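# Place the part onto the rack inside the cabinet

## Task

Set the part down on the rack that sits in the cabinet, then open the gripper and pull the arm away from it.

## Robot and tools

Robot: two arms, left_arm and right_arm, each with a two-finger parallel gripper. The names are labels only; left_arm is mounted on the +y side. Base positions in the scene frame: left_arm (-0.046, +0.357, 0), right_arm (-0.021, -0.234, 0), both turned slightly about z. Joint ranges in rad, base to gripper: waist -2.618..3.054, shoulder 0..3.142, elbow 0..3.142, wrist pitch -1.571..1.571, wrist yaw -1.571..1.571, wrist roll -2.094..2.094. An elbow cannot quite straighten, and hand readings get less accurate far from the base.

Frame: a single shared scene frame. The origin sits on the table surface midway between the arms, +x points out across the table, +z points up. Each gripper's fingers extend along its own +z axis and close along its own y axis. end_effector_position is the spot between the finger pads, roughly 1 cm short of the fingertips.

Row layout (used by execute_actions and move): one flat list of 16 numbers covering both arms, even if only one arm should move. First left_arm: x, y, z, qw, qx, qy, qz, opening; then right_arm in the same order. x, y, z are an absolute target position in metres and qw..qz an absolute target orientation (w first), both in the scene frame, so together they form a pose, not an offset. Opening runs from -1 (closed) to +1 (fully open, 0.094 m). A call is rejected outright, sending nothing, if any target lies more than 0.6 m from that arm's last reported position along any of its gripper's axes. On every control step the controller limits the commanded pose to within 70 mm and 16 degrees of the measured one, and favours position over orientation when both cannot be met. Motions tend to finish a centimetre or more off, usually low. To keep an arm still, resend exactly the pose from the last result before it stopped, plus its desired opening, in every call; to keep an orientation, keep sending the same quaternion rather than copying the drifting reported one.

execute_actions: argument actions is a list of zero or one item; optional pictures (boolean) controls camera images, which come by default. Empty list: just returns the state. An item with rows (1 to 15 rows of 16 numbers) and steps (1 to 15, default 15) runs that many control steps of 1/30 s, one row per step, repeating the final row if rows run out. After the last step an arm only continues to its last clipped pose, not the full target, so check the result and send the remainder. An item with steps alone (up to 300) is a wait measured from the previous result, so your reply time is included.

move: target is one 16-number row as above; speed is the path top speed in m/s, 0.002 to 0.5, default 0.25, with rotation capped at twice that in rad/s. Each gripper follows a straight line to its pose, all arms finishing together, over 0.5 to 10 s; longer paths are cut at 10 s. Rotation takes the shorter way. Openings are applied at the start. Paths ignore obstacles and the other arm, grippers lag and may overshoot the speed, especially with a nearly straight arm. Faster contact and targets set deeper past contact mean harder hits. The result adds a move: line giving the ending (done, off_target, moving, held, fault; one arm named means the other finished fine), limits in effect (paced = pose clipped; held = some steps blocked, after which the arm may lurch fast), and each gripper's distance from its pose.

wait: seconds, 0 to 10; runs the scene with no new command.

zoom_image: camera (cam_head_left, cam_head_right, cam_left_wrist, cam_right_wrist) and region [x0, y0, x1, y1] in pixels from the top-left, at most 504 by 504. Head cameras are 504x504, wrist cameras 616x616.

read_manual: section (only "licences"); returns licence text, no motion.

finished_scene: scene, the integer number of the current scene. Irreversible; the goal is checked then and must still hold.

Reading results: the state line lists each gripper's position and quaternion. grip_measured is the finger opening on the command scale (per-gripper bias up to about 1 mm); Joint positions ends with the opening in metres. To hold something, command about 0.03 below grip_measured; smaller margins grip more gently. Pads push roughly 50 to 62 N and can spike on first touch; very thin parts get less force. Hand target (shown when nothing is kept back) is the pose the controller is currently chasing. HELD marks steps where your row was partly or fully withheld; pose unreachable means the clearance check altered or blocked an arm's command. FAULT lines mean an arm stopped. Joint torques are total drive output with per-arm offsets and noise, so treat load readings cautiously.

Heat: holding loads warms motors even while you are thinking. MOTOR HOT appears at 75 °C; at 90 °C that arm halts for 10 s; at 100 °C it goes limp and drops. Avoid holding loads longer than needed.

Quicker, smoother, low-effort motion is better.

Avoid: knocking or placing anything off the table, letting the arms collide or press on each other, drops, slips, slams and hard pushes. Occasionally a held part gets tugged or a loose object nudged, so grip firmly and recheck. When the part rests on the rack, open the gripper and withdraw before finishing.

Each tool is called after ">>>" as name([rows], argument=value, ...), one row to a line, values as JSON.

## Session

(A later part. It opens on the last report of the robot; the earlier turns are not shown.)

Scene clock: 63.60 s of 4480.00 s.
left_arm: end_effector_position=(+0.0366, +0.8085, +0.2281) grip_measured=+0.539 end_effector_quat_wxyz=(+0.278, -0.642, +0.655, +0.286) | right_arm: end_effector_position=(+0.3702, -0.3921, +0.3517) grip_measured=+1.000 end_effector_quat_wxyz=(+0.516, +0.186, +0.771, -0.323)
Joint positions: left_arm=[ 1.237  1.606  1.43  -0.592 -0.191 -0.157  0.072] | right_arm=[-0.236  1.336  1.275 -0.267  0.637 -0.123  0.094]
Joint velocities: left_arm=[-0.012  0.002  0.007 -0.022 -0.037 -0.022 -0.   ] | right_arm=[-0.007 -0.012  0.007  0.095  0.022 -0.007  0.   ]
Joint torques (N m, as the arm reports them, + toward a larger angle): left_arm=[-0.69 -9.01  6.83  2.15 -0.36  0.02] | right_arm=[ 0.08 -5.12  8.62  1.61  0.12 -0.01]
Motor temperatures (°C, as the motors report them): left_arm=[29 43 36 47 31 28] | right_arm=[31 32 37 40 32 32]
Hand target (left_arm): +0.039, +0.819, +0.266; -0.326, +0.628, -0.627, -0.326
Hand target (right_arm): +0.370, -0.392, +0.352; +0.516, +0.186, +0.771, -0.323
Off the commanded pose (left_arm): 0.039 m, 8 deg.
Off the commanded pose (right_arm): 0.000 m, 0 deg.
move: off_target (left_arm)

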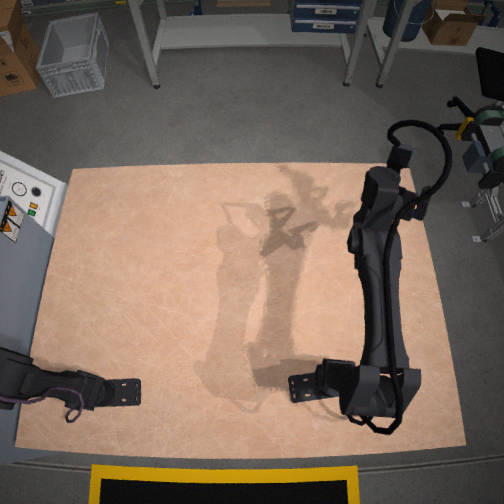

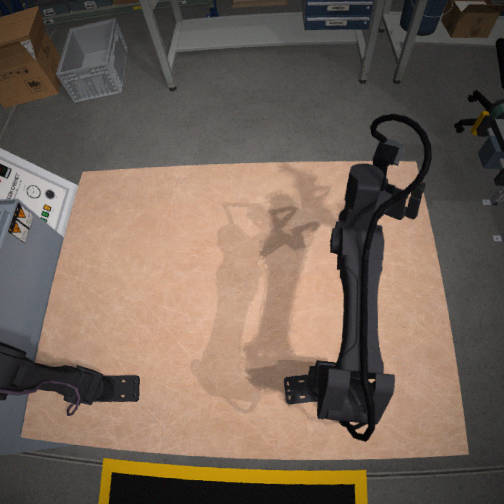

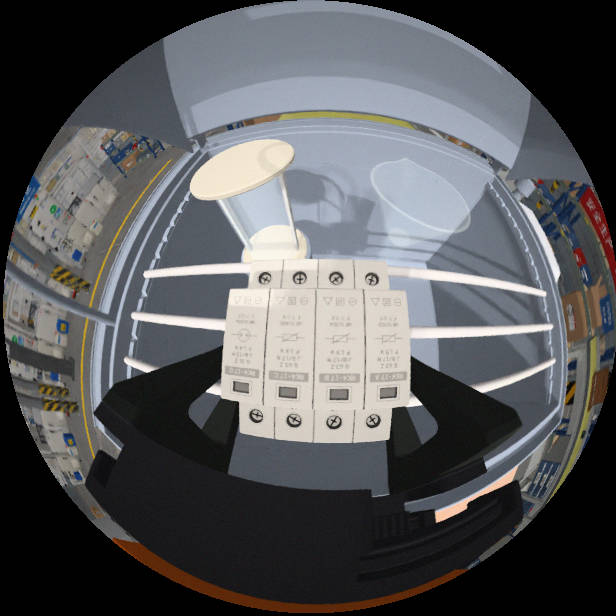

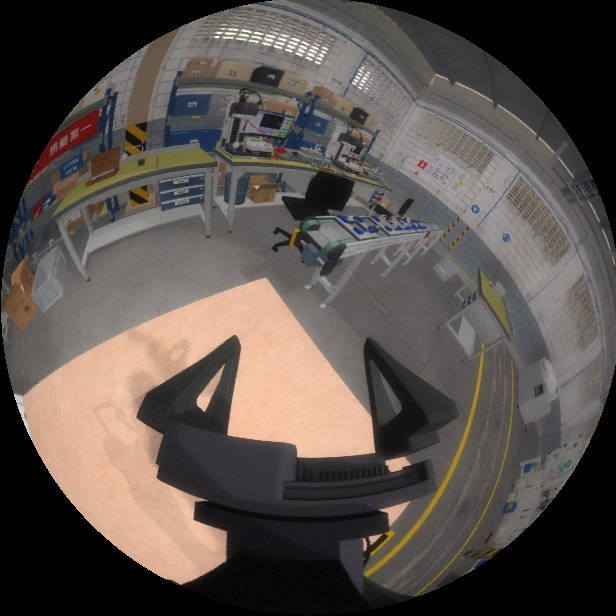

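>>> execute_actions([
  {"rows":[[0.04,0.822,0.265,0.327,-0.627,0.627,0.327,0.53,0.3702,-0.3921,0.3517,0.516,0.186,0.771,-0.323,1],[0.04,0.822,0.265,0.327,-0.627,0.627,0.327,0.53,0.3702,-0.3921,0.3517,0.516,0.186,0.771,-0.323,1],[0.04,0.822,0.265,0.327,-0.627,0.627,0.327,0.535,0.3702,-0.3921,0.3517,0.516,0.186,0.771,-0.323,1],[0.04,0.822,0.265,0.327,-0.627,0.627,0.327,0.54,0.3702,-0.3921,0.3517,0.516,0.186,0.771,-0.323,1],[0.04,0.822,0.265,0.327,-0.627,0.627,0.327,0.54,0.3702,-0.3921,0.3517,0.516,0.186,0.771,-0.323,1],[0.04,0.822,0.265,0.327,-0.627,0.627,0.327,0.545,0.3702,-0.3921,0.3517,0.516,0.186,0.771,-0.323,1],[0.04,0.822,0.265,0.327,-0.627,0.627,0.327,0.55,0.3702,-0.3921,0.3517,0.516,0.186,0.771,-0.323,1],[0.04,0.822,0.265,0.327,-0.627,0.627,0.327,0.555,0.3702,-0.3921,0.3517,0.516,0.186,0.771,-0.323,1],[0.04,0.822,0.265,0.327,-0.627,0.627,0.327,0.56,0.3702,-0.3921,0.3517,0.516,0.186,0.771,-0.323,1],[0.04,0.822,0.265,0.327,-0.627,0.627,0.327,0.58,0.3702,-0.3921,0.3517,0.516,0.186,0.771,-0.323,1],[0.04,0.822,0.265,0.327,-0.627,0.627,0.327,0.62,0.3702,-0.3921,0.3517,0.516,0.186,0.771,-0.323,1]],"steps":15},
])

>>> move(target=[0.04,0.78,0.36,0.310,-0.636,0.636,0.310,1,0.3702,-0.3921,0.3517,0.516,0.186,0.771,-0.323,1], speed=0.1)

>>> move(target=[0.03,0.62,0.42,0.310,-0.636,0.636,0.310,1,0.3702,-0.3921,0.3517,0.516,0.186,0.771,-0.323,1])

Scene clock: 68.57 s of 4480.00 s.
left_arm: end_effector_position=(+0.0373, +0.8159, +0.2363) grip_measured=+0.618 end_effector_quat_wxyz=(-0.294, +0.638, -0.645, -0.300) | right_arm: end_effector_position=(+0.3702, -0.3921, +0.3517) grip_measured=+1.000 end_effector_quat_wxyz=(+0.516, +0.186, +0.771, -0.323)
Joint positions: left_arm=[ 1.236  1.605  1.427 -0.543 -0.2   -0.157  0.076] | right_arm=[-0.236  1.336  1.275 -0.267  0.637 -0.123  0.094]
Joint velocities: left_arm=[-0.032 -0.002 -0.007  0.256  0.007 -0.037 -0.001] | right_arm=[ 0.037 -0.017  0.012 -0.022 -0.037  0.066  0.   ]
Joint torques (N m, as the arm reports them, + toward a larger angle): left_arm=[-0.62 -8.69  7.08  1.55 -0.22  0.04] | right_arm=[ 0.1  -5.09  8.62  1.63  0.12  0.  ]
Motor temperatures (°C, as the motors report them): left_arm=[29 43 37 48 31 28] | right_arm=[31 32 37 41 32 32]
Hand target (left_arm): +0.039, +0.820, +0.265; -0.326, +0.627, -0.627, -0.327
Hand target (right_arm): +0.370, -0.392, +0.352; +0.516, +0.186, +0.771, -0.323
Off the commanded pose (left_arm): 0.029 m, 5 deg.
Off the commanded pose (right_arm): 0.000 m, 0 deg.
Steps of this call (steps 1 to 90: nothing new was sent; then 1.47 s passed at rest; steps 91 to 105: all 15 steps of this action). Readings (end_effector_position):
91: left_arm (+0.0366, +0.8085, +0.2281) | right_arm (+0.3702, -0.3921, +0.3517)
92: left_arm (+0.0366, +0.8085, +0.2281) | right_arm (+0.3702, -0.3921, +0.3517)
94: left_arm (+0.0366, +0.8086, +0.2282) | right_arm (+0.3702, -0.3921, +0.3517)
98: left_arm (+0.0366, +0.8088, +0.2284) | right_arm (+0.3702, -0.3921, +0.3517)
105: the state above

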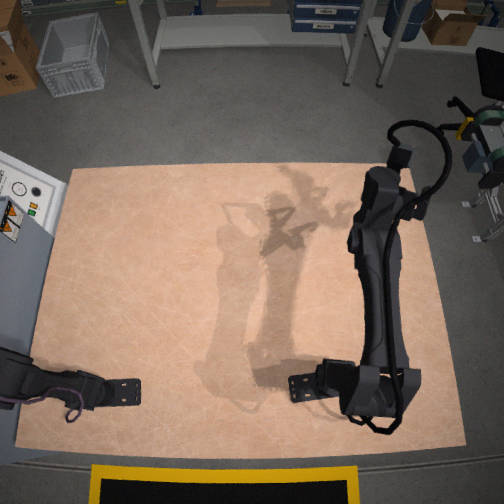

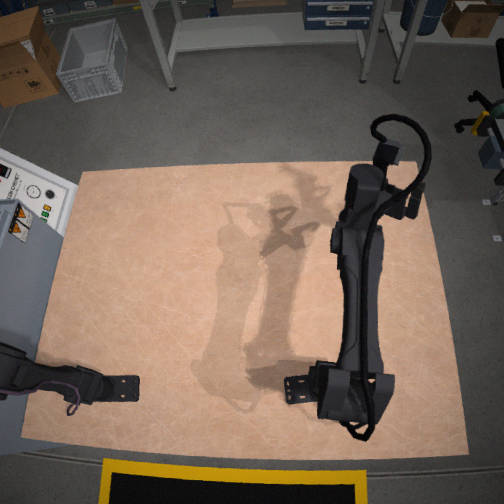

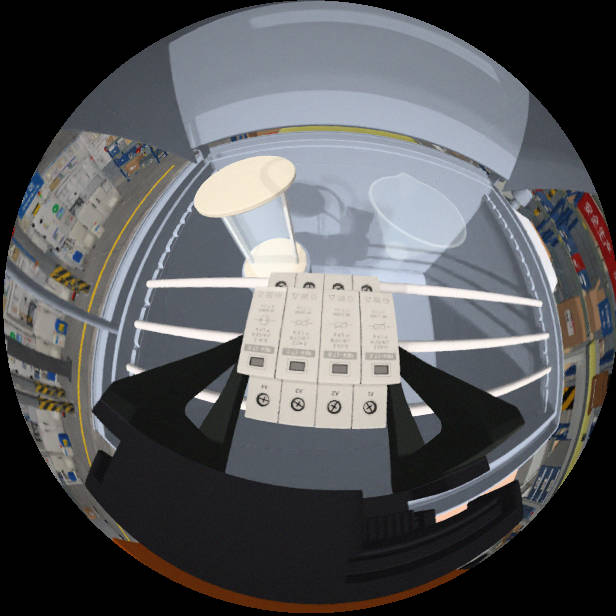

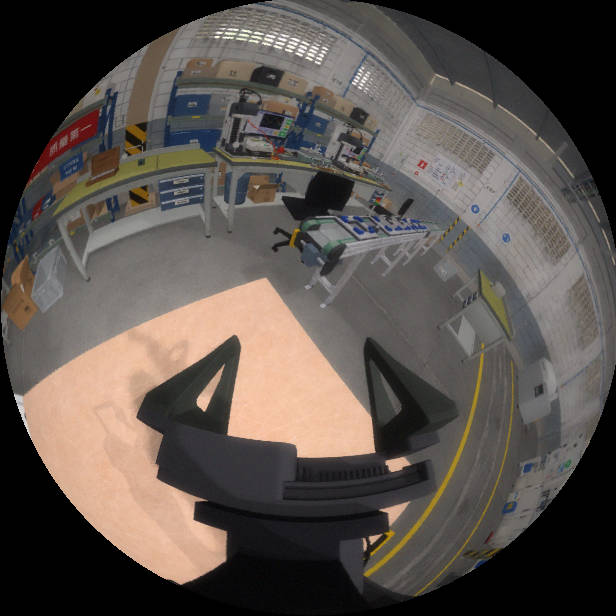

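Scene clock: 70.80 s of 4480.00 s.
left_arm: end_effector_position=(+0.0385, +0.7808, +0.3459) grip_measured=+1.000 end_effector_quat_wxyz=(+0.298, -0.637, +0.644, +0.302) | right_arm: end_effector_position=(+0.3702, -0.3921, +0.3517) grip_measured=+1.000 end_effector_quat_wxyz=(+0.516, +0.186, +0.771, -0.323)
Joint positions: left_arm=[ 1.204  1.595  1.867 -0.99  -0.223 -0.178  0.094] | right_arm=[-0.236  1.336  1.275 -0.267  0.637 -0.123  0.094]
Joint velocities: left_arm=[ 0.002 -0.022  0.012 -0.037  0.022 -0.007  0.   ] | right_arm=[-0.002 -0.007 -0.002  0.037  0.081 -0.022  0.   ]
Joint torques (N m, as the arm reports them, + toward a larger angle): left_arm=[-0.76 -6.06  7.71  1.3  -0.22 -0.08] | right_arm=[ 0.1  -5.1   8.59  1.62  0.12 -0.01]
Motor temperatures (°C, as the motors report them): left_arm=[29 43 37 48 31 28] | right_arm=[31 32 37 41 32 32]
Hand target (left_arm): +0.040, +0.779, +0.360; -0.310, +0.635, -0.636, -0.310
Hand target (right_arm): +0.370, -0.392, +0.352; +0.516, +0.186, +0.771, -0.323
Off the commanded pose (left_arm): 0.014 m, 2 deg.
Off the commanded pose (right_arm): 0.000 m, 0 deg.
move: off_target (left_arm)

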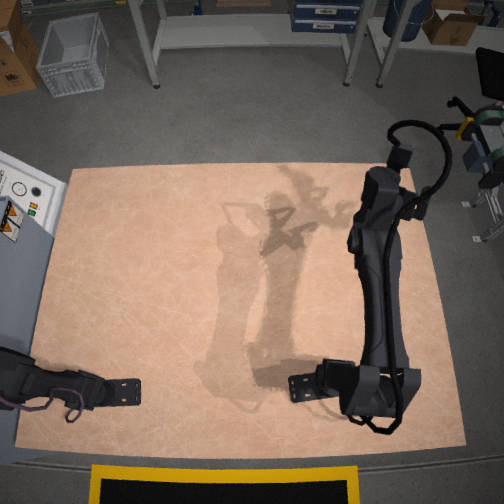

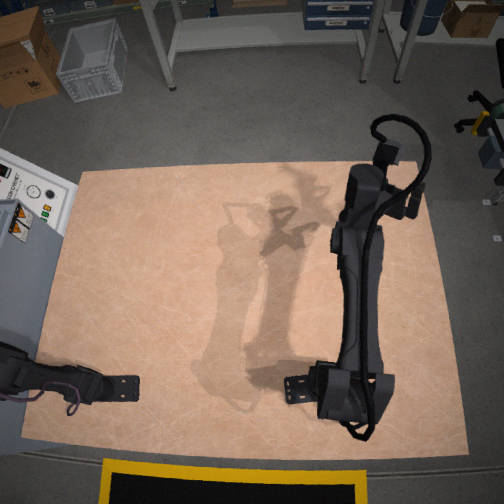

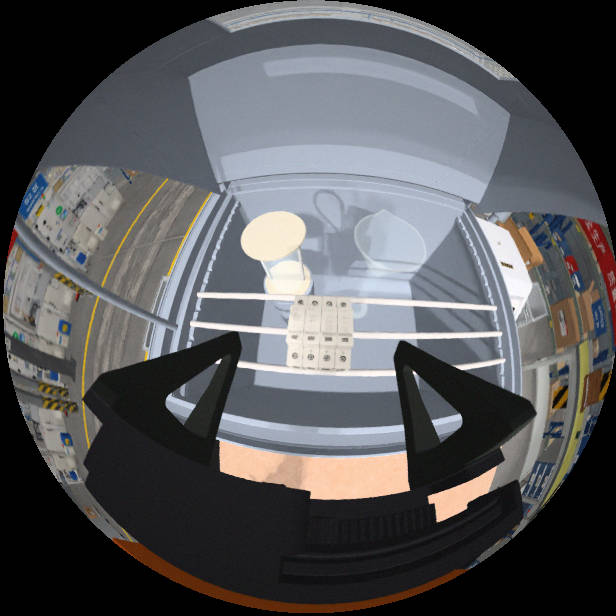

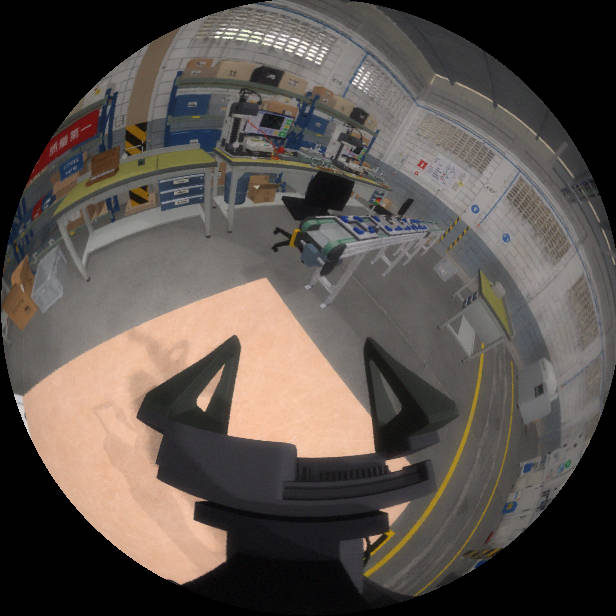

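Scene clock: 72.27 s of 4480.00 s.
left_arm: end_effector_position=(+0.0337, +0.6206, +0.4108) grip_measured=+1.000 end_effector_quat_wxyz=(+0.299, -0.636, +0.644, +0.302) | right_arm: end_effector_position=(+0.3702, -0.3921, +0.3517) grip_measured=+1.000 end_effector_quat_wxyz=(+0.516, +0.186, +0.771, -0.323)
Joint positions: left_arm=[ 0.925  1.292  1.976 -1.462 -0.427 -0.375  0.094] | right_arm=[-0.236  1.336  1.275 -0.267  0.637 -0.123  0.094]
Joint velocities: left_arm=[ 0.002 -0.017  0.002 -0.022  0.051 -0.037  0.   ] | right_arm=[ 0.012 -0.007 -0.002 -0.037 -0.037  0.051  0.   ]
Joint torques (N m, as the arm reports them, + toward a larger angle): left_arm=[-0.73 -1.75  6.36  1.17 -0.31 -0.04] | right_arm=[ 0.1  -5.08  8.6   1.62  0.13  0.  ]
Motor temperatures (°C, as the motors report them): left_arm=[29 43 37 47 31 28] | right_arm=[31 32 37 41 32 32]
Hand target (left_arm): +0.032, +0.619, +0.420; -0.310, +0.636, -0.636, -0.309
Hand target (right_arm): +0.370, -0.392, +0.352; +0.516, +0.186, +0.771, -0.323
Off the commanded pose (left_arm): 0.010 m, 2 deg.
Off the commanded pose (right_arm): 0.000 m, 0 deg.
move: done

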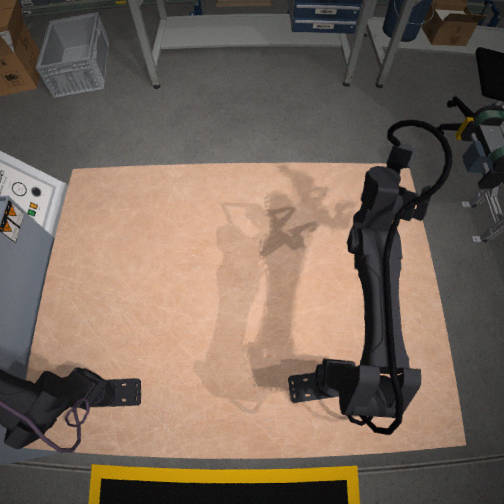

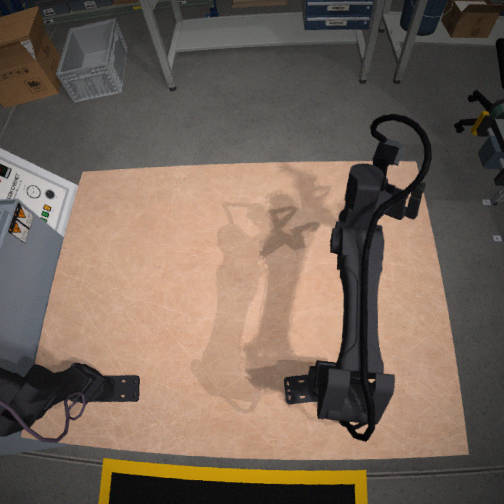

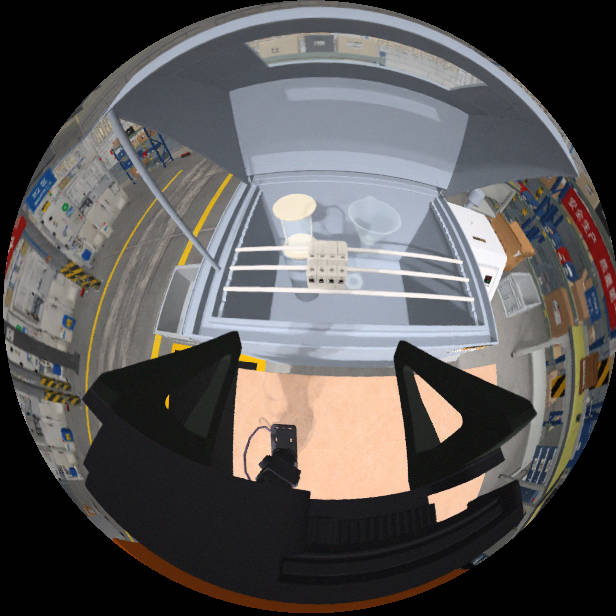

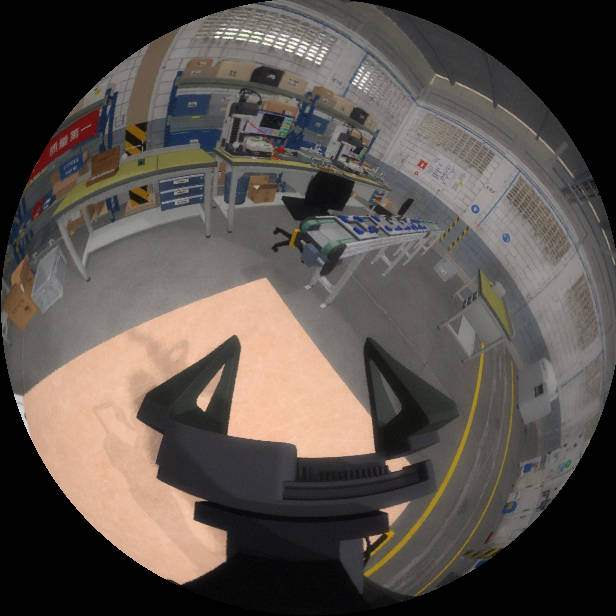

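>>> execute_actions(actions=[])

Scene clock: 73.50 s of 4480.00 s.
left_arm: end_effector_position=(+0.0334, +0.6204, +0.4105) grip_measured=+1.000 end_effector_quat_wxyz=(+0.298, -0.636, +0.644, +0.302) | right_arm: end_effector_position=(+0.3702, -0.3921, +0.3517) grip_measured=+1.000 end_effector_quat_wxyz=(+0.516, +0.186, +0.771, -0.323)
Joint positions: left_arm=[ 0.924  1.292  1.976 -1.464 -0.429 -0.376  0.094] | right_arm=[-0.236  1.336  1.275 -0.267  0.637 -0.123  0.094]
Joint velocities: left_arm=[ 0.017 -0.012  0.007  0.022  0.022  0.007  0.   ] | right_arm=[ 0.012 -0.017 -0.022 -0.066 -0.037  0.095  0.   ]
Joint torques (N m, as the arm reports them, + toward a larger angle): left_arm=[-0.76 -1.74  6.38  1.19 -0.34 -0.06] | right_arm=[ 0.08 -5.09  8.64  1.62  0.12  0.  ]
Motor temperatures (°C, as the motors report them): left_arm=[29 42 37 47 31 28] | right_arm=[31 32 37 41 32 32]
Hand target (left_arm): +0.032, +0.619, +0.420; -0.310, +0.636, -0.636, -0.309
Hand target (right_arm): +0.370, -0.392, +0.352; +0.516, +0.186, +0.771, -0.323
Off the commanded pose (left_arm): 0.010 m, 2 deg.
Off the commanded pose (right_arm): 0.000 m, 0 deg.
Steps of this call (steps 1 to 37: nothing new was sent). Readings (end_effector_position):
1: left_arm (+0.0337, +0.6205, +0.4108) | right_arm (+0.3702, -0.3921, +0.3517)
2: left_arm (+0.0336, +0.6205, +0.4107) | right_arm (+0.3702, -0.3921, +0.3517)
4: left_arm (+0.0335, +0.6205, +0.4106) | right_arm (+0.3702, -0.3921, +0.3517)
8: left_arm (+0.0334, +0.6204, +0.4106) | right_arm (+0.3702, -0.3921, +0.3517)
37: the state above

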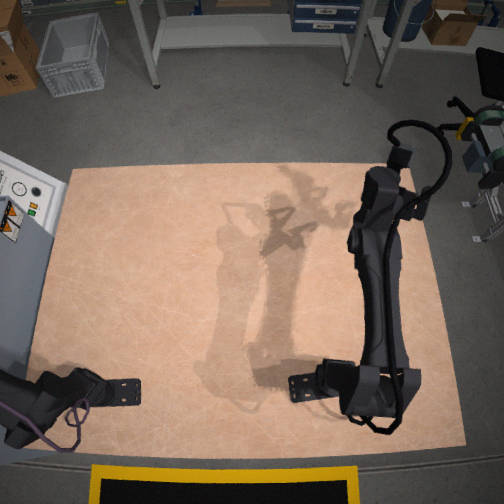

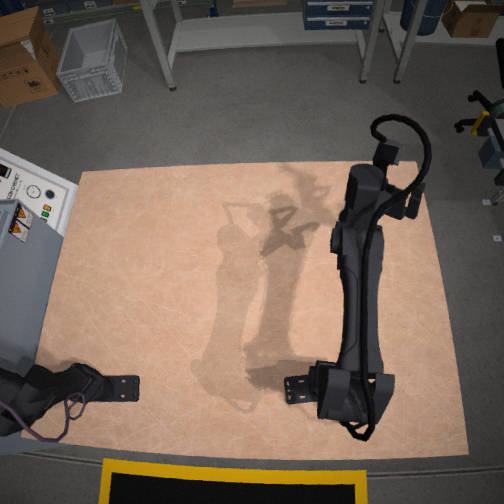

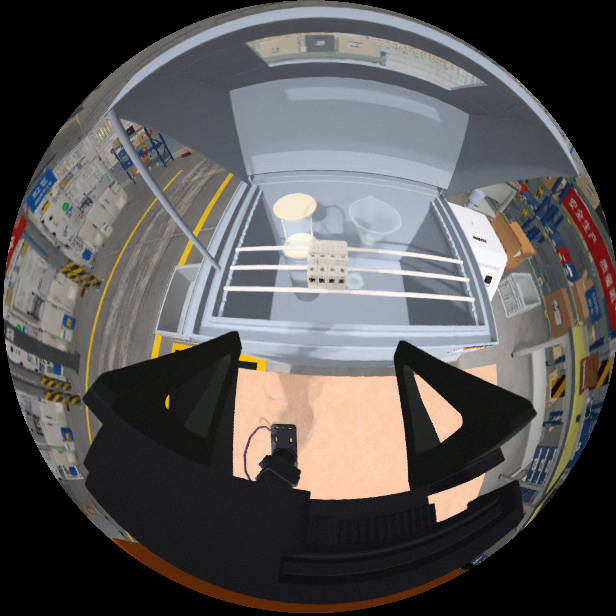

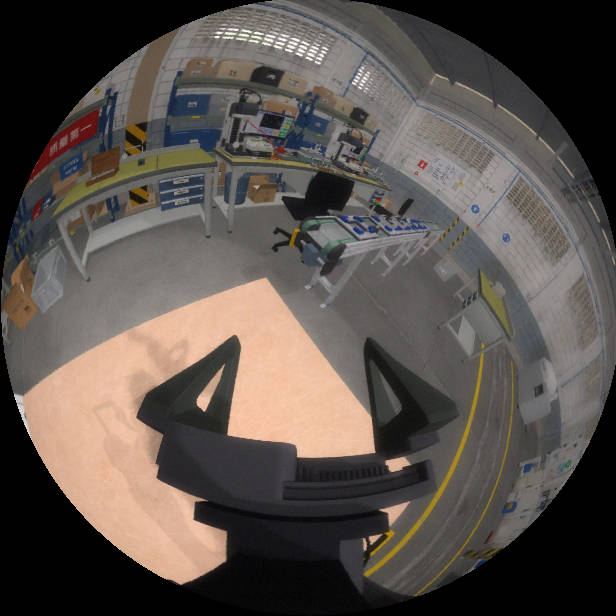

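>>> finished_scene(scene=2)

The scene is finished: the task was done.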